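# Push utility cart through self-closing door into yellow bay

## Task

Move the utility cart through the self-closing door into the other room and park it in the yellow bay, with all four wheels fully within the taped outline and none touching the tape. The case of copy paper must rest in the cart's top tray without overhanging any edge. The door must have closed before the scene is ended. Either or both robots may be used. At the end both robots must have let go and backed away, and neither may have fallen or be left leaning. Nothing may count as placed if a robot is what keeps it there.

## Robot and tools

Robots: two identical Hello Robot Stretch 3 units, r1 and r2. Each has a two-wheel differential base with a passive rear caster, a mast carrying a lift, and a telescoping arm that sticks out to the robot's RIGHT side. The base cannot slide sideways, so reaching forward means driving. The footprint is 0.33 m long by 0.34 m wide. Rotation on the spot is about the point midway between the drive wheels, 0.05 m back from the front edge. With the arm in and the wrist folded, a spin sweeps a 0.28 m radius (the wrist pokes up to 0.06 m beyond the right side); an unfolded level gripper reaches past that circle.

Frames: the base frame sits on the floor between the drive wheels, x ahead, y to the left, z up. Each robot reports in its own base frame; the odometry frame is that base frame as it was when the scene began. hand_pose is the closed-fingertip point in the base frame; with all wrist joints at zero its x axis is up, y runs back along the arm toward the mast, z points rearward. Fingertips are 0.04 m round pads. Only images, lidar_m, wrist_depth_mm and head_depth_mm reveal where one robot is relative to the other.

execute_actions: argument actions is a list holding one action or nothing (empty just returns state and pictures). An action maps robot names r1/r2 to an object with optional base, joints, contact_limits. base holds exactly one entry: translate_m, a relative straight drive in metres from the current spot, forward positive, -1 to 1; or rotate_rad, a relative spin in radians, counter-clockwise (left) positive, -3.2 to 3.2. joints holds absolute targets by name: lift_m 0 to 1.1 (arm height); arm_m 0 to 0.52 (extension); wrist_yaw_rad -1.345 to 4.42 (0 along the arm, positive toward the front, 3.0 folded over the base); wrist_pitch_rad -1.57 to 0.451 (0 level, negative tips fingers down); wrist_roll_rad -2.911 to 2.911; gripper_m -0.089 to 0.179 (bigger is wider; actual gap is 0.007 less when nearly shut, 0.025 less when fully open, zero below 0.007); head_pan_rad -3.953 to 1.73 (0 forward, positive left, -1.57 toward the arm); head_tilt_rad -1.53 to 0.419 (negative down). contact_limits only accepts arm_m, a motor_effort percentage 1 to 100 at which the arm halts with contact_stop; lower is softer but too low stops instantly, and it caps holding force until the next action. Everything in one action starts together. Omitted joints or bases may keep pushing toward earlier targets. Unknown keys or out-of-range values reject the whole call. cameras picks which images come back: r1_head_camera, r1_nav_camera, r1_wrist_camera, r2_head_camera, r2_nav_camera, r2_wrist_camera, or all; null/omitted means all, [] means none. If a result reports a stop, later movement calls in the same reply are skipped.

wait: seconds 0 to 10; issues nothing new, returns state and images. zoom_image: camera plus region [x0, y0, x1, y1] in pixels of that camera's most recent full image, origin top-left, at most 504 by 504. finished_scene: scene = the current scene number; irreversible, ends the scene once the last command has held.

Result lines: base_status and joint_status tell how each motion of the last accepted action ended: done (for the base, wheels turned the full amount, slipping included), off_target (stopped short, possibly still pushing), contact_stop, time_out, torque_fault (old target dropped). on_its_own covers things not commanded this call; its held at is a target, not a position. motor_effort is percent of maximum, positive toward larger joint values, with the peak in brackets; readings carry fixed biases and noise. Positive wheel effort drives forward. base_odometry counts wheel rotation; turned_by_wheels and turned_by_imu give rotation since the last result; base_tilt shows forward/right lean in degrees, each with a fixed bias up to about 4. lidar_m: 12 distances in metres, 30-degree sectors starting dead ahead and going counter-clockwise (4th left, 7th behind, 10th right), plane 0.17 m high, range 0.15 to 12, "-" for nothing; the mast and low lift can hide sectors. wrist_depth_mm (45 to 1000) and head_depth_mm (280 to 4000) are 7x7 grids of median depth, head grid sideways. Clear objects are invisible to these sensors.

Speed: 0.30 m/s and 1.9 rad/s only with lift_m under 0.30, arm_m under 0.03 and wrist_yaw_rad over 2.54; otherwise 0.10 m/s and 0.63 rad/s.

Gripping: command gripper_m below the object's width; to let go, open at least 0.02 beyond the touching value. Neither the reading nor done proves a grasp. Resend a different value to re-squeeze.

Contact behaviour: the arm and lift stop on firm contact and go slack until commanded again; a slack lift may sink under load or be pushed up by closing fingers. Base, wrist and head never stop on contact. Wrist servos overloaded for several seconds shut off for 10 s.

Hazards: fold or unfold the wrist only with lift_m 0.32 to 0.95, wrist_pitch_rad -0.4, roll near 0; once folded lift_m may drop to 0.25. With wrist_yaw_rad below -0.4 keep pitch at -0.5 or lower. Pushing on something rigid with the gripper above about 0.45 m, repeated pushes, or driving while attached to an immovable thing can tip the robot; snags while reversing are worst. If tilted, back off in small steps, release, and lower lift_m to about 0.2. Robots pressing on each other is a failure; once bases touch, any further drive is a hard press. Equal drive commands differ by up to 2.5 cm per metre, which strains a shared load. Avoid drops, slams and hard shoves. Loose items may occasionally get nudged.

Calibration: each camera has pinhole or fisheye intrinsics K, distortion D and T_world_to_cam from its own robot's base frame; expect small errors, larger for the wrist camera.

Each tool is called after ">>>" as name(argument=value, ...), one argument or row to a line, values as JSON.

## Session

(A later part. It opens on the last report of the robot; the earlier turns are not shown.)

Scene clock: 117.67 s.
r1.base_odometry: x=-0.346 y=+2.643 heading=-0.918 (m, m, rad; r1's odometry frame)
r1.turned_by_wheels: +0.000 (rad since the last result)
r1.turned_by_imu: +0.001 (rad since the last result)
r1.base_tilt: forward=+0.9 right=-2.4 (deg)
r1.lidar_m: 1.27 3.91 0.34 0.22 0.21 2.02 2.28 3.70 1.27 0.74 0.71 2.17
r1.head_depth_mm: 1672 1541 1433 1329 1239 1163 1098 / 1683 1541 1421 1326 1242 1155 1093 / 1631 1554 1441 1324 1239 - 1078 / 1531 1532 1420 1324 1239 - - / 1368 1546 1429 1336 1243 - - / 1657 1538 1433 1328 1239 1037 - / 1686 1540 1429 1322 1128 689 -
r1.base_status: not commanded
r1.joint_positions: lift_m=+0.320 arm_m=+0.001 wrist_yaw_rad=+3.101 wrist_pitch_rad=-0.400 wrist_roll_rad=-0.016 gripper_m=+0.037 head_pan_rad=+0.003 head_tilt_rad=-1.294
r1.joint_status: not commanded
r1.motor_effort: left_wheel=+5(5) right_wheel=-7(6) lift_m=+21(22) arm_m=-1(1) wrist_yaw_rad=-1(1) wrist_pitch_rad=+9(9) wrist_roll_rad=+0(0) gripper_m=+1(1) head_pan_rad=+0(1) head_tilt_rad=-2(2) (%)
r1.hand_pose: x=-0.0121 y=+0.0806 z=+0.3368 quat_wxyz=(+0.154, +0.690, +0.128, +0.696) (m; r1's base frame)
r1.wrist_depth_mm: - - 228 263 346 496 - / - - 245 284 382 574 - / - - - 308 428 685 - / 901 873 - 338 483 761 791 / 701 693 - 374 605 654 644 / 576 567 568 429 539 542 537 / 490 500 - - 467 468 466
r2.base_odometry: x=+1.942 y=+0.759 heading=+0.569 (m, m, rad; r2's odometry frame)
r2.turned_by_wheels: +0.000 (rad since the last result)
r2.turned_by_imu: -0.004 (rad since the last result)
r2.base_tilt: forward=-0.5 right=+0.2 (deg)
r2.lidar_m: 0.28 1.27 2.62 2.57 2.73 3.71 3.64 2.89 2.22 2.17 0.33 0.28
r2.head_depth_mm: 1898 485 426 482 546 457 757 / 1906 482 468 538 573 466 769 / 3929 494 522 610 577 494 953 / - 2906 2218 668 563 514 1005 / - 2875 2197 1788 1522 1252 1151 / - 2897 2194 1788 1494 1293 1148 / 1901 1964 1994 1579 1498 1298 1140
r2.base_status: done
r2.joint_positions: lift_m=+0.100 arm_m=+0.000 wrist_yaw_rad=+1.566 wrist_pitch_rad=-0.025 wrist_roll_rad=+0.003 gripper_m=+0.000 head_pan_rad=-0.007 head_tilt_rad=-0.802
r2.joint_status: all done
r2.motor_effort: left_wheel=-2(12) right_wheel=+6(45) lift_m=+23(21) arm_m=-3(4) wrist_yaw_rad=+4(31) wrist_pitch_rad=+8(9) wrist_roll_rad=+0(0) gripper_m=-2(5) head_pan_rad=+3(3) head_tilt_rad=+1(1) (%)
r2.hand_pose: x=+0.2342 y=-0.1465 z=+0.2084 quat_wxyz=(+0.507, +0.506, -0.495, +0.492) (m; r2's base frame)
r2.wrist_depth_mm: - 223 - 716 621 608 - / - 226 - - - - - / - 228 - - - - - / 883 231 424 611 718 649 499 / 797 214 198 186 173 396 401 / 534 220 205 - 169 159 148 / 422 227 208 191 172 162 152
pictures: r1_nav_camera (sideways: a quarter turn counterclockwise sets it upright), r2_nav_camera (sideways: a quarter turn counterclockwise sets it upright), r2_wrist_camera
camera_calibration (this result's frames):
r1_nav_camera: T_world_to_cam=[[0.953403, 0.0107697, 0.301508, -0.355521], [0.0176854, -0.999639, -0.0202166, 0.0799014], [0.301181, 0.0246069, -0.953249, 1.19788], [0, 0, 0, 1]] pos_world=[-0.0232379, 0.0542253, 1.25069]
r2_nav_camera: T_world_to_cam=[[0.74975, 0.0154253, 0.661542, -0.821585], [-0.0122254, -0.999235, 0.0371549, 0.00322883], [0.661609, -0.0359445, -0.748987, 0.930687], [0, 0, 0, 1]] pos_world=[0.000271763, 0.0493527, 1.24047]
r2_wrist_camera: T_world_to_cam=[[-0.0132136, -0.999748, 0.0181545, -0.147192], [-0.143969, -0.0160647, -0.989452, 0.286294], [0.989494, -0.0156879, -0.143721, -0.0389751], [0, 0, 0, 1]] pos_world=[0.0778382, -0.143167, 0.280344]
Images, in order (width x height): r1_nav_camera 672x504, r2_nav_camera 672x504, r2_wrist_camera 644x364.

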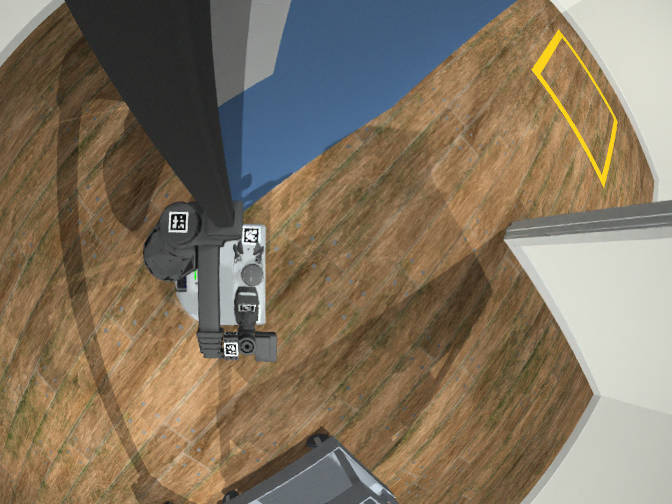

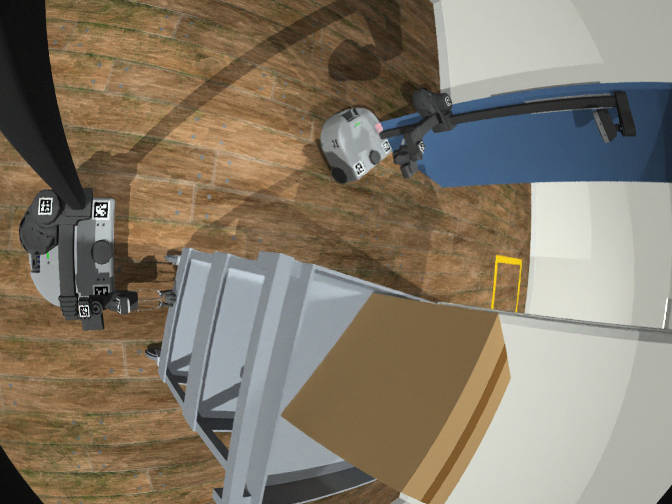

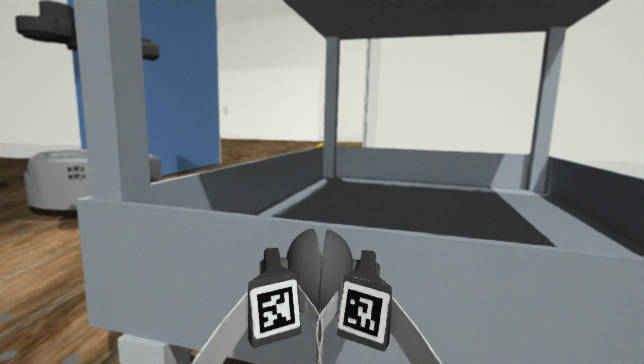

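Casters carry the prior motion. Push at the right corner to turn left.

>>> execute_actions(
  actions=[
    {"r2":{"base":{"translate_m":-0.12}}},
  ],
  cameras=[],
)

>>> execute_actions(
  actions=[
    {"r2":{"joints":{"arm_m":0.23}}},
  ],
  cameras=[],
)

>>> execute_actions(
  actions=[
    {"r2":{"base":{"translate_m":0.45}}},
  ],
  cameras=["r2_nav_camera","r2_wrist_camera"],
)

Scene clock: 130.40 s.
r1.base_odometry: x=-0.346 y=+2.643 heading=-0.918 (m, m, rad; r1's odometry frame)
r1.turned_by_wheels: +0.000 (rad since the last result)
r1.turned_by_imu: +0.001 (rad since the last result)
r1.base_tilt: forward=+0.9 right=-2.4 (deg)
r1.lidar_m: 1.26 3.91 0.35 0.22 0.21 2.02 2.28 3.72 1.38 0.75 0.71 2.17
r1.head_depth_mm: 1697 1547 1421 1334 1241 1165 1102 / 1691 1552 1426 1324 1241 1149 1093 / 1651 1546 1421 1334 1237 - 1078 / 1528 1541 1423 1325 1241 - - / 1373 1550 1418 1325 1243 - - / 1656 1541 1427 1331 1241 1036 - / 1679 1549 1426 1334 1124 690 -
r1.base_status: not commanded
r1.joint_positions: lift_m=+0.320 arm_m=+0.001 wrist_yaw_rad=+3.101 wrist_pitch_rad=-0.400 wrist_roll_rad=-0.016 gripper_m=+0.037 head_pan_rad=+0.003 head_tilt_rad=-1.294
r1.joint_status: not commanded
r1.motor_effort: left_wheel=+5(5) right_wheel=-6(6) lift_m=+21(22) arm_m=-1(1) wrist_yaw_rad=-1(0) wrist_pitch_rad=+9(9) wrist_roll_rad=+0(0) gripper_m=-1(1) head_pan_rad=+0(1) head_tilt_rad=-2(2) (%)
r1.hand_pose: x=-0.0121 y=+0.0806 z=+0.3368 quat_wxyz=(+0.154, +0.690, +0.128, +0.696) (m; r1's base frame)
r1.wrist_depth_mm: - - 227 264 344 496 - / - - 245 284 379 579 - / - - - 309 429 692 - / 897 860 - 337 480 753 793 / 696 675 - 372 606 651 639 / 582 572 570 431 539 544 535 / 489 497 - - 475 466 460
r2.base_odometry: x=+1.841 y=+0.694 heading=+0.569 (m, m, rad; r2's odometry frame)
r2.turned_by_wheels: +0.000 (rad since the last result)
r2.turned_by_imu: +0.000 (rad since the last result)
r2.base_tilt: forward=-0.4 right=+0.1 (deg)
r2.lidar_m: 0.40 1.38 2.63 2.58 2.73 3.59 3.52 2.89 2.21 2.16 0.46 0.40
r2.head_depth_mm: 1896 500 520 590 542 849 1069 / 1903 527 576 648 555 863 1101 / 3656 562 643 684 577 881 1134 / - 2793 2072 668 730 1006 1131 / - 2865 2180 1793 1441 1299 1143 / - 2869 2216 1785 1506 1295 1143 / 1919 2022 2001 1640 1485 1286 1147
r2.base_status: done
r2.joint_positions: lift_m=+0.100 arm_m=+0.000 wrist_yaw_rad=+1.568 wrist_pitch_rad=-0.024 wrist_roll_rad=+0.003 gripper_m=+0.000 head_pan_rad=-0.007 head_tilt_rad=-0.802
r2.joint_status: not commanded
r2.motor_effort: left_wheel=-1(10) right_wheel=+1(4) lift_m=+24(23) arm_m=-3(3) wrist_yaw_rad=+2(5) wrist_pitch_rad=+8(8) wrist_roll_rad=+0(0) gripper_m=-3(3) head_pan_rad=+3(3) head_tilt_rad=+1(1) (%)
r2.hand_pose: x=+0.2342 y=-0.1460 z=+0.2087 quat_wxyz=(+0.506, +0.506, -0.495, +0.493) (m; r2's base frame)
r2.wrist_depth_mm: - - - 641 620 612 - / - - - - - - - / - - - - - - - / - - 335 678 740 638 469 / 777 733 331 303 281 261 246 / 552 559 355 - 289 269 251 / 426 430 345 422 446 445 263
pictures: none
No camera images: the call's "cameras" was empty. Leave "cameras" out to get every camera's image.

Scene clock: 133.33 s.
r1.base_odometry: x=-0.346 y=+2.643 heading=-0.918 (m, m, rad; r1's odometry frame)
r1.turned_by_wheels: +0.000 (rad since the last result)
r1.turned_by_imu: +0.000 (rad since the last result)
r1.base_tilt: forward=+0.8 right=-2.4 (deg)
r1.lidar_m: 1.26 3.89 0.34 0.22 0.21 2.02 2.27 3.70 1.38 0.75 0.71 2.16
r1.head_depth_mm: 1679 1546 1434 1328 1237 1168 1095 / 1668 1543 1437 1324 1243 1156 1093 / 1653 1535 1416 1331 1241 - 1074 / 1534 1531 1429 1327 1241 - - / 1367 1558 1424 1326 1254 - - / 1675 1542 1434 1332 1235 1040 - / 1675 1547 1433 1328 1122 688 -
r1.base_status: not commanded
r1.joint_positions: lift_m=+0.320 arm_m=+0.001 wrist_yaw_rad=+3.101 wrist_pitch_rad=-0.400 wrist_roll_rad=-0.016 gripper_m=+0.037 head_pan_rad=+0.003 head_tilt_rad=-1.294
r1.joint_status: not commanded
r1.motor_effort: left_wheel=+5(6) right_wheel=-7(6) lift_m=+21(22) arm_m=-1(1) wrist_yaw_rad=-1(1) wrist_pitch_rad=+9(9) wrist_roll_rad=+0(0) gripper_m=-1(0) head_pan_rad=+0(1) head_tilt_rad=-2(2) (%)
r1.hand_pose: x=-0.0121 y=+0.0806 z=+0.3368 quat_wxyz=(+0.154, +0.690, +0.128, +0.696) (m; r1's base frame)
r1.wrist_depth_mm: - - 229 265 344 497 - / - - 245 284 381 575 - / - - - 307 424 681 - / 885 862 - 338 480 761 778 / 696 681 - 373 611 647 636 / 576 570 566 429 543 535 533 / 492 501 - - 472 467 461
r2.base_odometry: x=+1.841 y=+0.694 heading=+0.569 (m, m, rad; r2's odometry frame)
r2.turned_by_wheels: +0.000 (rad since the last result)
r2.turned_by_imu: +0.000 (rad since the last result)
r2.base_tilt: forward=-0.5 right=+0.2 (deg)
r2.lidar_m: 0.40 1.38 2.63 2.58 2.74 3.59 3.51 2.87 2.21 2.17 0.46 0.40
r2.head_depth_mm: 1900 499 522 591 542 848 1064 / 1909 526 575 649 556 862 1101 / 3748 560 639 682 578 878 1113 / - 2768 2007 666 731 1004 1123 / - 2855 2218 1786 1449 1293 1149 / - 2883 2182 1781 1507 1299 1143 / 1912 2018 1995 1646 1502 1293 1144
r2.base_status: not commanded
r2.joint_positions: lift_m=+0.100 arm_m=+0.230 wrist_yaw_rad=+1.569 wrist_pitch_rad=-0.024 wrist_roll_rad=+0.003 gripper_m=+0.000 head_pan_rad=-0.007 head_tilt_rad=-0.802
r2.joint_status: all done
r2.motor_effort: left_wheel=-1(1) right_wheel=+1(1) lift_m=+23(23) arm_m=+4(1) wrist_yaw_rad=+1(1) wrist_pitch_rad=+8(8) wrist_roll_rad=+0(0) gripper_m=-3(3) head_pan_rad=+3(2) head_tilt_rad=+1(1) (%)
r2.hand_pose: x=+0.2342 y=-0.3751 z=+0.2087 quat_wxyz=(+0.506, +0.506, -0.495, +0.493) (m; r2's base frame)
r2.wrist_depth_mm: - - 634 639 628 - - / - - - - 736 - - / - - - - - - - / 309 515 684 703 - - - / 308 282 257 238 722 879 903 / 408 297 267 - 550 585 608 / 406 425 413 399 443 446 452
pictures: none
No camera images: the call's "cameras" was empty. Leave "cameras" out to get every camera's image.

Scene clock: 139.07 s.
r1.base_odometry: x=-0.346 y=+2.643 heading=-0.918 (m, m, rad; r1's odometry frame)
r1.turned_by_wheels: +0.000 (rad since the last result)
r1.turned_by_imu: +0.001 (rad since the last result)
r1.base_tilt: forward=+0.9 right=-2.4 (deg)
r1.lidar_m: 1.27 3.89 0.35 0.22 0.21 2.02 2.28 3.71 0.99 0.72 0.66 0.67
r1.head_depth_mm: 1680 1540 1428 1318 1231 1160 1095 / 1686 1559 1422 1332 1238 1158 1088 / 1647 1546 1434 1323 1249 - 1083 / 1524 1542 1439 1324 1248 - - / 1366 1542 1417 1332 1242 - - / 1664 1552 1434 1331 1247 1037 - / 1689 1553 1439 1332 1133 689 -
r1.base_status: not commanded
r1.joint_positions: lift_m=+0.320 arm_m=+0.001 wrist_yaw_rad=+3.101 wrist_pitch_rad=-0.400 wrist_roll_rad=-0.016 gripper_m=+0.037 head_pan_rad=+0.003 head_tilt_rad=-1.294
r1.joint_status: not commanded
r1.motor_effort: left_wheel=+5(5) right_wheel=-6(6) lift_m=+21(22) arm_m=-1(1) wrist_yaw_rad=-2(1) wrist_pitch_rad=+9(9) wrist_roll_rad=+0(0) gripper_m=-1(1) head_pan_rad=+0(1) head_tilt_rad=-2(3) (%)
r1.hand_pose: x=-0.0121 y=+0.0806 z=+0.3368 quat_wxyz=(+0.154, +0.690, +0.128, +0.696) (m; r1's base frame)
r1.wrist_depth_mm: - - 228 265 344 494 - / - - 246 284 382 569 - / - - - 308 425 685 - / 880 874 - 337 484 766 783 / 699 684 - 374 608 652 635 / 573 571 569 430 543 544 532 / 488 503 - - 474 467 461
r2.base_odometry: x=+2.220 y=+0.936 heading=+0.569 (m, m, rad; r2's odometry frame)
r2.turned_by_wheels: +0.000 (rad since the last result)
r2.turned_by_imu: -0.003 (rad since the last result)
r2.base_tilt: forward=-0.4 right=+0.2 (deg)
r2.lidar_m: 0.34 0.97 2.60 2.55 2.70 3.87 3.97 2.93 2.25 2.19 0.39 0.34
r2.head_depth_mm: 1614 498 523 593 582 800 1020 / 1618 528 575 647 530 815 1056 / - 2766 2107 687 521 799 1068 / - 2873 2239 1801 1513 1285 1134 / - 2851 2205 1794 1509 1291 1146 / - 2851 2203 1782 1515 1293 1145 / - 1876 1936 1789 1411 1292 1141
r2.base_status: done
r2.joint_positions: lift_m=+0.100 arm_m=+0.230 wrist_yaw_rad=+1.568 wrist_pitch_rad=-0.024 wrist_roll_rad=+0.003 gripper_m=+0.000 head_pan_rad=-0.007 head_tilt_rad=-0.802
r2.joint_status: not commanded
r2.motor_effort: left_wheel=-2(29) right_wheel=+2(61) lift_m=+24(24) arm_m=+3(4) wrist_yaw_rad=+2(20) wrist_pitch_rad=+8(10) wrist_roll_rad=+0(0) gripper_m=-3(3) head_pan_rad=+3(3) head_tilt_rad=+1(1) (%)
r2.hand_pose: x=+0.2342 y=-0.3754 z=+0.2085 quat_wxyz=(+0.506, +0.506, -0.495, +0.492) (m; r2's base frame)
r2.wrist_depth_mm: - - 735 638 629 - 142 / - - - - - - 146 / - - - - - - 149 / 361 469 612 696 699 419 152 / 228 212 197 185 173 171 156 / 234 216 203 - 170 161 155 / 310 231 207 191 174 164 159
pictures: r2_nav_camera (sideways: a quarter turn counterclockwise sets it upright), r2_wrist_camera
camera_calibration (this result's frames):
r2_nav_camera: T_world_to_cam=[[0.74975, 0.0154267, 0.661541, -0.821584], [-0.0122236, -0.999235, 0.0371549, 0.00322881], [0.661608, -0.0359433, -0.748988, 0.930687], [0, 0, 0, 1]] pos_world=[0.000271651, 0.0493527, 1.24047]
r2_wrist_camera: T_world_to_cam=[[-0.0113307, -0.999771, 0.0181546, -0.37649], [-0.143521, -0.0163417, -0.989512, 0.282529], [0.989582, -0.0138174, -0.143303, -0.0419708], [0, 0, 0, 1]] pos_world=[0.0778165, -0.372367, 0.280386]
Images, in order (width x height): r2_nav_camera 672x504, r2_wrist_camera 644x364.

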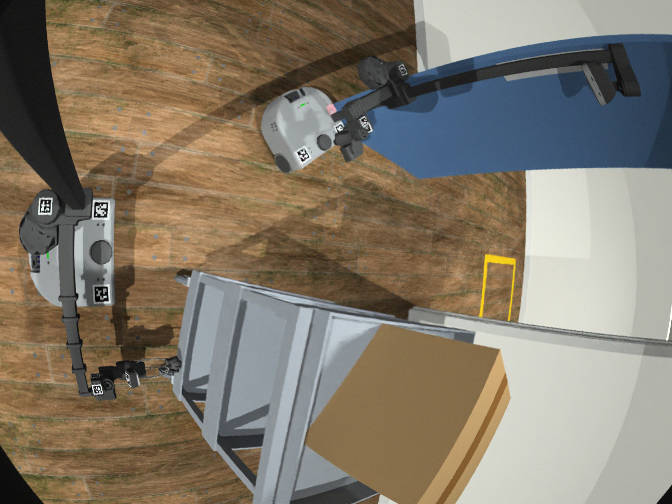

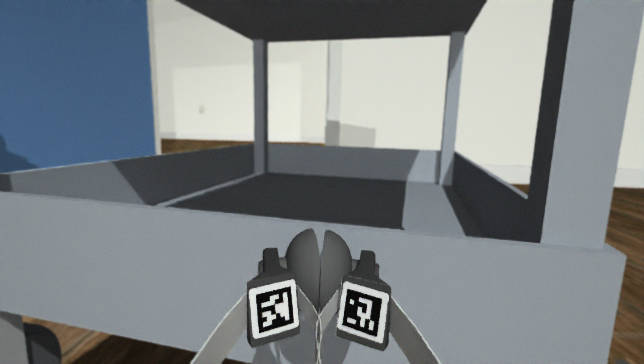

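>>> execute_actions(
  actions=[
    {"r2":{"base":{"translate_m":-0.1},"joints":{"lift_m":0.25,"gripper_m":0.12}}},
  ],
  cameras=[],
)

>>> execute_actions(
  actions=[
    {"r2":{"joints":{"arm_m":0.345}}},
  ],
  cameras=[],
)

>>> execute_actions(
  actions=[
    {"r2":{"base":{"translate_m":0.105}}},
  ],
  cameras=[],
)

>>> execute_actions(
  actions=[
    {"r2":{"joints":{"gripper_m":-0.02}}},
  ],
  cameras=["r2_wrist_camera"],
)

>>> execute_actions(
  actions=[
    {"r2":{"base":{"translate_m":0.3},"joints":{"arm_m":0.45}}},
  ],
  cameras=["r2_nav_camera","r2_wrist_camera"],
)

Scene clock: 145.00 s.
r1.base_odometry: x=-0.346 y=+2.643 heading=-0.918 (m, m, rad; r1's odometry frame)
r1.turned_by_wheels: +0.000 (rad since the last result)
r1.turned_by_imu: +0.001 (rad since the last result)
r1.base_tilt: forward=+0.9 right=-2.6 (deg)
r1.lidar_m: 1.26 3.91 0.34 0.22 0.21 2.02 2.28 3.70 1.08 0.71 0.66 0.67
r1.head_depth_mm: 1679 1540 1423 1305 1243 1163 1102 / 1671 1548 1423 1322 1242 1158 1086 / 1643 1529 1416 1321 1240 - 1077 / 1528 1558 1440 1328 1241 - - / 1377 1541 1418 1324 1242 - - / 1664 1553 1426 1321 1242 1034 - / 1697 1552 1439 1324 1122 688 -
r1.base_status: not commanded
r1.joint_positions: lift_m=+0.320 arm_m=+0.001 wrist_yaw_rad=+3.101 wrist_pitch_rad=-0.400 wrist_roll_rad=-0.016 gripper_m=+0.037 head_pan_rad=+0.003 head_tilt_rad=-1.294
r1.joint_status: not commanded
r1.motor_effort: left_wheel=+5(5) right_wheel=-7(6) lift_m=+21(22) arm_m=-1(1) wrist_yaw_rad=+0(1) wrist_pitch_rad=+9(9) wrist_roll_rad=+0(0) gripper_m=+0(0) head_pan_rad=+0(1) head_tilt_rad=-2(2) (%)
r1.hand_pose: x=-0.0121 y=+0.0806 z=+0.3368 quat_wxyz=(+0.154, +0.690, +0.128, +0.696) (m; r1's base frame)
r1.wrist_depth_mm: - - 228 264 344 498 - / - - 246 285 381 575 - / - - - 308 427 685 - / 894 864 - 340 484 764 812 / 697 684 - 375 608 652 645 / 577 568 564 430 543 545 539 / 493 504 - - 477 463 460
r2.base_odometry: x=+2.136 y=+0.882 heading=+0.569 (m, m, rad; r2's odometry frame)
r2.turned_by_wheels: +0.000 (rad since the last result)
r2.turned_by_imu: +0.000 (rad since the last result)
r2.base_tilt: forward=-0.4 right=+0.2 (deg)
r2.lidar_m: 0.44 1.06 2.62 2.56 2.71 3.85 3.85 2.92 2.23 2.19 0.51 0.44
r2.head_depth_mm: 1603 550 606 661 899 882 1097 / 1657 591 666 691 916 1097 1145 / - 2789 769 687 899 1113 1152 / - 2912 2235 1800 1489 1255 1151 / - 2867 2191 1782 1499 1301 1149 / - 2855 2209 1791 1507 1299 1144 / 3846 1906 2010 1717 1400 1292 1140
r2.base_status: done
r2.joint_positions: lift_m=+0.250 arm_m=+0.230 wrist_yaw_rad=+1.568 wrist_pitch_rad=-0.023 wrist_roll_rad=+0.003 gripper_m=+0.120 head_pan_rad=-0.007 head_tilt_rad=-0.802
r2.joint_status: all done
r2.motor_effort: left_wheel=-1(8) right_wheel=+1(2) lift_m=+29(33) arm_m=+3(2) wrist_yaw_rad=+1(3) wrist_pitch_rad=+8(8) wrist_roll_rad=+0(0) gripper_m=+0(96) head_pan_rad=+3(3) head_tilt_rad=+1(1) (%)
r2.hand_pose: x=+0.2342 y=-0.3753 z=+0.3585 quat_wxyz=(+0.506, +0.506, -0.495, +0.493) (m; r2's base frame)
r2.wrist_depth_mm: 319 295 277 256 242 231 - / 337 310 288 268 252 243 - / 962 - - - - - - / - - - - - - - / 812 - 753 833 801 - - / 776 467 572 578 579 907 897 / 388 354 333 433 442 - 691
pictures: none
No camera images: the call's "cameras" was empty. Leave "cameras" out to get every camera's image.

Scene clock: 147.10 s.
r1.base_odometry: x=-0.346 y=+2.643 heading=-0.918 (m, m, rad; r1's odometry frame)
r1.turned_by_wheels: +0.000 (rad since the last result)
r1.turned_by_imu: +0.000 (rad since the last result)
r1.base_tilt: forward=+0.8 right=-2.5 (deg)
r1.lidar_m: 1.26 3.91 0.35 0.22 0.21 2.02 2.28 3.71 1.08 0.72 0.66 0.67
r1.head_depth_mm: 1686 1536 1432 1306 1232 1162 1096 / 1691 1532 1426 1325 1237 1154 1088 / 1639 1549 1427 1319 1251 - 1074 / 1536 1551 1424 1325 1233 - - / 1367 1542 1435 1332 1244 - - / 1650 1528 1433 1317 1238 1033 - / 1680 1547 1432 1325 1124 690 -
r1.base_status: not commanded
r1.joint_positions: lift_m=+0.320 arm_m=+0.001 wrist_yaw_rad=+3.101 wrist_pitch_rad=-0.400 wrist_roll_rad=-0.016 gripper_m=+0.037 head_pan_rad=+0.003 head_tilt_rad=-1.294
r1.joint_status: not commanded
r1.motor_effort: left_wheel=+6(6) right_wheel=-5(6) lift_m=+21(22) arm_m=-1(1) wrist_yaw_rad=-1(1) wrist_pitch_rad=+9(9) wrist_roll_rad=+0(0) gripper_m=-1(0) head_pan_rad=+0(0) head_tilt_rad=-2(2) (%)
r1.hand_pose: x=-0.0121 y=+0.0806 z=+0.3368 quat_wxyz=(+0.154, +0.690, +0.128, +0.696) (m; r1's base frame)
r1.wrist_depth_mm: - - 228 264 345 496 - / - - 244 284 380 575 - / - - - 309 423 685 - / 886 857 - 337 483 762 793 / 690 686 - 374 610 649 642 / 577 569 568 429 540 546 531 / 491 501 - - 471 467 460
r2.base_odometry: x=+2.136 y=+0.882 heading=+0.569 (m, m, rad; r2's odometry frame)
r2.turned_by_wheels: +0.000 (rad since the last result)
r2.turned_by_imu: +0.000 (rad since the last result)
r2.base_tilt: forward=-0.4 right=+0.0 (deg)
r2.lidar_m: 0.44 1.06 2.61 2.56 2.71 3.87 3.85 2.92 2.23 2.19 0.51 0.44
r2.head_depth_mm: 1608 550 607 660 903 888 1106 / 1658 590 665 689 919 1093 1134 / - 2803 769 620 898 1106 1149 / - 2892 2187 1802 1480 1253 1144 / - 2915 2212 1791 1510 1309 1148 / - 2850 2193 1788 1506 1305 1143 / 3797 1898 1981 1717 1404 1304 1139
r2.base_status: not commanded
r2.joint_positions: lift_m=+0.250 arm_m=+0.345 wrist_yaw_rad=+1.569 wrist_pitch_rad=-0.023 wrist_roll_rad=+0.003 gripper_m=+0.120 head_pan_rad=-0.007 head_tilt_rad=-0.802
r2.joint_status: all done
r2.motor_effort: left_wheel=-1(1) right_wheel=+2(1) lift_m=+29(29) arm_m=+3(2) wrist_yaw_rad=+2(2) wrist_pitch_rad=+8(8) wrist_roll_rad=+0(0) gripper_m=+0(0) head_pan_rad=+3(3) head_tilt_rad=+1(1) (%)
r2.hand_pose: x=+0.2342 y=-0.4901 z=+0.3585 quat_wxyz=(+0.506, +0.506, -0.495, +0.493) (m; r2's base frame)
r2.wrist_depth_mm: 284 263 245 232 - - - / 296 277 259 242 - - - / - - - 770 - - - / - - - - - - - / - 708 825 710 - - - / 489 569 569 435 858 918 896 / 348 321 429 326 670 - 688
pictures: none
No camera images: the call's "cameras" was empty. Leave "cameras" out to get every camera's image.

Scene clock: 149.23 s.
r1.base_odometry: x=-0.346 y=+2.643 heading=-0.918 (m, m, rad; r1's odometry frame)
r1.turned_by_wheels: +0.000 (rad since the last result)
r1.turned_by_imu: +0.000 (rad since the last result)
r1.base_tilt: forward=+0.9 right=-2.4 (deg)
r1.lidar_m: 1.26 3.90 0.35 0.22 0.21 2.02 2.28 3.71 0.98 0.72 0.66 0.67
r1.head_depth_mm: 1682 1542 1426 1310 1244 1162 1098 / 1674 1547 1421 1332 1246 1151 1087 / 1646 1543 1418 1326 1246 - 1077 / 1539 1538 1438 1328 1240 - - / 1360 1546 1421 1336 1242 - - / 1640 1547 1438 1332 1243 1035 - / 1697 1559 1430 1331 1128 690 -
r1.base_status: not commanded
r1.joint_positions: lift_m=+0.320 arm_m=+0.001 wrist_yaw_rad=+3.101 wrist_pitch_rad=-0.400 wrist_roll_rad=-0.016 gripper_m=+0.037 head_pan_rad=+0.003 head_tilt_rad=-1.294
r1.joint_status: not commanded
r1.motor_effort: left_wheel=+5(5) right_wheel=-5(6) lift_m=+21(22) arm_m=-1(1) wrist_yaw_rad=-1(1) wrist_pitch_rad=+9(9) wrist_roll_rad=+1(0) gripper_m=-1(0) head_pan_rad=+0(1) head_tilt_rad=-2(2) (%)
r1.hand_pose: x=-0.0121 y=+0.0806 z=+0.3368 quat_wxyz=(+0.154, +0.690, +0.128, +0.696) (m; r1's base frame)
r1.wrist_depth_mm: - - 227 265 347 498 - / - - 244 285 383 572 - / - - - 310 425 681 - / 884 867 - 338 484 758 802 / 700 689 - 373 605 644 643 / 574 573 563 428 536 544 538 / 490 501 - - 469 466 463
r2.base_odometry: x=+2.224 y=+0.939 heading=+0.569 (m, m, rad; r2's odometry frame)
r2.turned_by_wheels: +0.000 (rad since the last result)
r2.turned_by_imu: +0.000 (rad since the last result)
r2.base_tilt: forward=-0.4 right=+0.2 (deg)
r2.lidar_m: 0.33 0.96 2.61 2.55 2.70 3.86 3.97 2.92 2.25 2.20 0.39 0.33
r2.head_depth_mm: 1591 495 519 588 582 802 1007 / 1624 529 570 641 533 802 1037 / - 2800 2083 687 520 772 1070 / - 2933 2211 1796 1511 1284 1119 / - 2874 2210 1771 1512 1300 1148 / - 2906 2210 1797 1497 1296 1145 / - 2501 1937 1783 1409 1295 1142
r2.base_status: done
r2.joint_positions: lift_m=+0.250 arm_m=+0.345 wrist_yaw_rad=+1.569 wrist_pitch_rad=-0.023 wrist_roll_rad=+0.003 gripper_m=+0.120 head_pan_rad=-0.007 head_tilt_rad=-0.802
r2.joint_status: not commanded
r2.motor_effort: left_wheel=-1(5) right_wheel=+1(7) lift_m=+29(29) arm_m=+4(3) wrist_yaw_rad=+1(1) wrist_pitch_rad=+8(8) wrist_roll_rad=+0(0) gripper_m=+0(0) head_pan_rad=+4(4) head_tilt_rad=+1(1) (%)
r2.hand_pose: x=+0.2342 y=-0.4901 z=+0.3585 quat_wxyz=(+0.506, +0.506, -0.495, +0.493) (m; r2's base frame)
r2.wrist_depth_mm: 160 151 140 131 - - - / 267 249 237 141 - - - / - - - 144 - - - / - - - 148 - - - / - - 795 152 - - - / 486 544 574 157 846 937 895 / 428 402 432 162 648 - 684
pictures: none
No camera images: the call's "cameras" was empty. Leave "cameras" out to get every camera's image.

Scene clock: 151.13 s.
r1.base_odometry: x=-0.346 y=+2.643 heading=-0.918 (m, m, rad; r1's odometry frame)
r1.turned_by_wheels: +0.000 (rad since the last result)
r1.turned_by_imu: +0.000 (rad since the last result)
r1.base_tilt: forward=+0.9 right=-2.4 (deg)
r1.lidar_m: 1.26 3.91 0.35 0.22 0.21 2.02 2.28 3.70 0.98 0.72 0.66 0.67
r1.head_depth_mm: 1682 1530 1422 1321 1235 1163 1100 / 1658 1533 1431 1325 1236 1153 1086 / 1639 1539 1427 1321 1237 - 1079 / 1530 1550 1416 1321 1242 - - / 1375 1553 1435 1328 1244 - - / 1679 1551 1429 1320 1241 1037 - / 1673 1542 1427 1331 1132 686 -
r1.base_status: not commanded
r1.joint_positions: lift_m=+0.320 arm_m=+0.001 wrist_yaw_rad=+3.101 wrist_pitch_rad=-0.400 wrist_roll_rad=-0.016 gripper_m=+0.037 head_pan_rad=+0.003 head_tilt_rad=-1.294
r1.joint_status: not commanded
r1.motor_effort: left_wheel=+5(5) right_wheel=-6(7) lift_m=+21(22) arm_m=-1(1) wrist_yaw_rad=-1(1) wrist_pitch_rad=+9(9) wrist_roll_rad=+0(0) gripper_m=-1(0) head_pan_rad=+0(1) head_tilt_rad=-2(2) (%)
r1.hand_pose: x=-0.0121 y=+0.0806 z=+0.3368 quat_wxyz=(+0.154, +0.690, +0.128, +0.696) (m; r1's base frame)
r1.wrist_depth_mm: - - 228 264 345 500 - / - - 245 285 384 576 - / - - - 309 428 684 - / 880 870 - 336 484 759 796 / 698 690 - 372 607 640 638 / 574 569 566 426 542 544 536 / 489 499 - - 472 470 462
r2.base_odometry: x=+2.224 y=+0.939 heading=+0.569 (m, m, rad; r2's odometry frame)
r2.turned_by_wheels: +0.000 (rad since the last result)
r2.turned_by_imu: +0.000 (rad since the last result)
r2.base_tilt: forward=-0.3 right=+0.3 (deg)
r2.lidar_m: 0.33 0.96 2.61 2.54 2.71 3.86 3.97 2.93 2.24 2.19 0.39 0.33
r2.head_depth_mm: 1614 494 520 589 581 800 1003 / 1616 528 570 640 531 797 1040 / - 2815 2085 687 521 775 1073 / - 2881 2219 1789 1512 1291 1127 / - 2865 2197 1806 1509 1304 1146 / - 2893 2206 1788 1507 1299 1142 / - 2521 1942 1788 1409 1296 1142
r2.base_status: not commanded
r2.joint_positions: lift_m=+0.250 arm_m=+0.345 wrist_yaw_rad=+1.567 wrist_pitch_rad=-0.023 wrist_roll_rad=+0.003 gripper_m=-0.019 head_pan_rad=-0.007 head_tilt_rad=-0.802
r2.joint_status: all done
r2.motor_effort: left_wheel=-1(1) right_wheel=+1(1) lift_m=+29(29) arm_m=+3(4) wrist_yaw_rad=+3(4) wrist_pitch_rad=+8(8) wrist_roll_rad=+0(0) gripper_m=-21(98) head_pan_rad=+2(2) head_tilt_rad=+0(0) (%)
r2.hand_pose: x=+0.2342 y=-0.4905 z=+0.3585 quat_wxyz=(+0.506, +0.506, -0.495, +0.492) (m; r2's base frame)
r2.wrist_depth_mm: 160 150 140 132 - - - / 267 252 239 141 - - - / - - - 145 - - - / - - - 149 - - - / - 702 806 152 - - - / 491 553 581 154 913 902 925 / 423 427 414 162 639 688 694
pictures: r2_wrist_camera
camera_calibration (this result's frames):
r2_wrist_camera: T_world_to_cam=[[-0.0120456, -0.999763, 0.0181474, -0.494103], [-0.14246, -0.0162477, -0.989667, 0.428935], [0.989727, -0.0145064, -0.14223, -0.0228535], [0, 0, 0, 1]] pos_world=[0.077773, -0.487348, 0.430219]
Images, in order (width x height): r2_wrist_camera 644x364.

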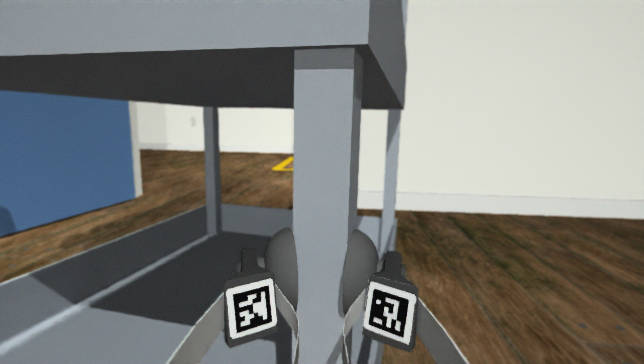

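Scene clock: 155.27 s.
r1.base_odometry: x=-0.346 y=+2.643 heading=-0.918 (m, m, rad; r1's odometry frame)
r1.turned_by_wheels: +0.000 (rad since the last result)
r1.turned_by_imu: +0.001 (rad since the last result)
r1.base_tilt: forward=+0.9 right=-2.5 (deg)
r1.lidar_m: 1.26 3.88 0.34 0.22 0.21 2.02 2.28 3.73 4.83 0.71 0.69 0.69
r1.head_depth_mm: 1008 975 1260 1325 1242 1160 1097 / 1678 1311 1363 1326 1242 1152 1093 / 1661 1544 1428 1325 1238 - 1078 / 1529 1541 1421 1330 1239 - - / 1365 1540 1434 1340 1239 - - / 1672 1553 1418 1325 1245 1035 - / 1689 1544 1430 1333 1127 688 -
r1.base_status: not commanded
r1.joint_positions: lift_m=+0.320 arm_m=+0.001 wrist_yaw_rad=+3.101 wrist_pitch_rad=-0.400 wrist_roll_rad=-0.016 gripper_m=+0.037 head_pan_rad=+0.003 head_tilt_rad=-1.294
r1.joint_status: not commanded
r1.motor_effort: left_wheel=+5(5) right_wheel=-6(6) lift_m=+22(22) arm_m=-1(1) wrist_yaw_rad=-1(1) wrist_pitch_rad=+9(9) wrist_roll_rad=+0(0) gripper_m=+0(1) head_pan_rad=+0(1) head_tilt_rad=-2(2) (%)
r1.hand_pose: x=-0.0121 y=+0.0806 z=+0.3368 quat_wxyz=(+0.154, +0.690, +0.128, +0.696) (m; r1's base frame)
r1.wrist_depth_mm: - - 229 264 347 495 - / - - 245 285 381 583 - / - - - 308 426 682 - / 885 870 - 339 483 766 803 / 702 687 - 376 606 656 638 / 574 571 562 427 541 540 534 / 493 496 - - 469 467 461
r2.base_odometry: x=+2.477 y=+1.100 heading=+0.568 (m, m, rad; r2's odometry frame)
r2.turned_by_wheels: -0.001 (rad since the last result)
r2.turned_by_imu: +0.000 (rad since the last result)
r2.base_tilt: forward=-0.2 right=+0.2 (deg)
r2.lidar_m: 1.54 0.71 0.87 2.53 2.68 3.84 4.26 2.95 2.26 2.22 0.37 0.32
r2.head_depth_mm: 1326 1446 828 618 558 487 1001 / 1400 1511 932 1058 954 831 982 / 3920 2890 2233 1817 1448 1280 1134 / 3945 2900 2246 1817 1512 1306 1151 / 3867 2903 2196 1788 1512 1305 1146 / 3748 2913 2169 1785 1496 1296 1136 / 3828 2816 2002 1734 1495 1299 1144
r2.base_status: done
r2.joint_positions: lift_m=+0.250 arm_m=+0.450 wrist_yaw_rad=+1.485 wrist_pitch_rad=-0.024 wrist_roll_rad=+0.003 gripper_m=-0.019 head_pan_rad=-0.007 head_tilt_rad=-0.802
r2.joint_status: all done
r2.on_its_own: wrist_yaw_rad is held at +1.501, not at your +1.570, by its stall guard, which is not easing now; wrist_yaw_rad is at rest, and its effort (+19) is outside its rest range (-12 to +12)
r2.motor_effort: left_wheel=-13(37) right_wheel=+15(50) lift_m=+29(29) arm_m=+0(4) wrist_yaw_rad=+19(71) wrist_pitch_rad=+8(8) wrist_roll_rad=+0(0) gripper_m=-22(28) head_pan_rad=+3(3) head_tilt_rad=+1(1) (%)
r2.hand_pose: x=+0.2333 y=-0.6170 z=+0.3585 quat_wxyz=(+0.526, +0.485, -0.516, +0.471) (m; r2's base frame)
r2.wrist_depth_mm: 129 128 126 125 - - - / 270 254 242 134 - - - / - - - 138 - - - / - - - 142 - - - / - 733 755 145 - - - / 517 558 592 148 934 905 918 / 427 425 411 154 632 674 698
pictures: r2_nav_camera (sideways: a quarter turn counterclockwise sets it upright), r2_wrist_camera
camera_calibration (this result's frames):
r2_nav_camera: T_world_to_cam=[[0.74975, 0.0154288, 0.661541, -0.821584], [-0.0122207, -0.999235, 0.0371549, 0.0032288], [0.661609, -0.0359414, -0.748988, 0.930687], [0, 0, 0, 1]] pos_world=[0.000271513, 0.0493526, 1.24047]
r2_wrist_camera: T_world_to_cam=[[-0.0946046, -0.995348, 0.0182351, -0.598623], [-0.14354, -0.00448738, -0.989634, 0.43421], [0.985112, -0.0962415, -0.142448, -0.0730203], [0, 0, 0, 1]] pos_world=[0.0776274, -0.600918, 0.430224]
Images, in order (width x height): r2_nav_camera 672x504, r2_wrist_camera 644x364.

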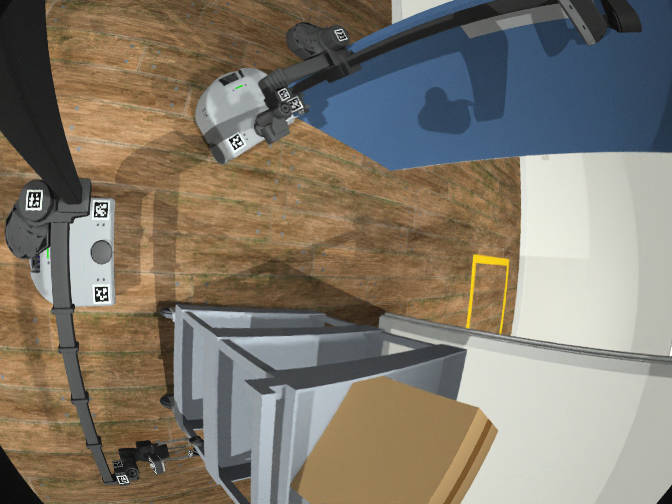

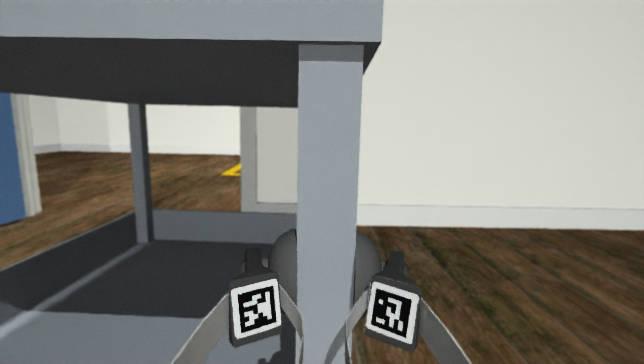

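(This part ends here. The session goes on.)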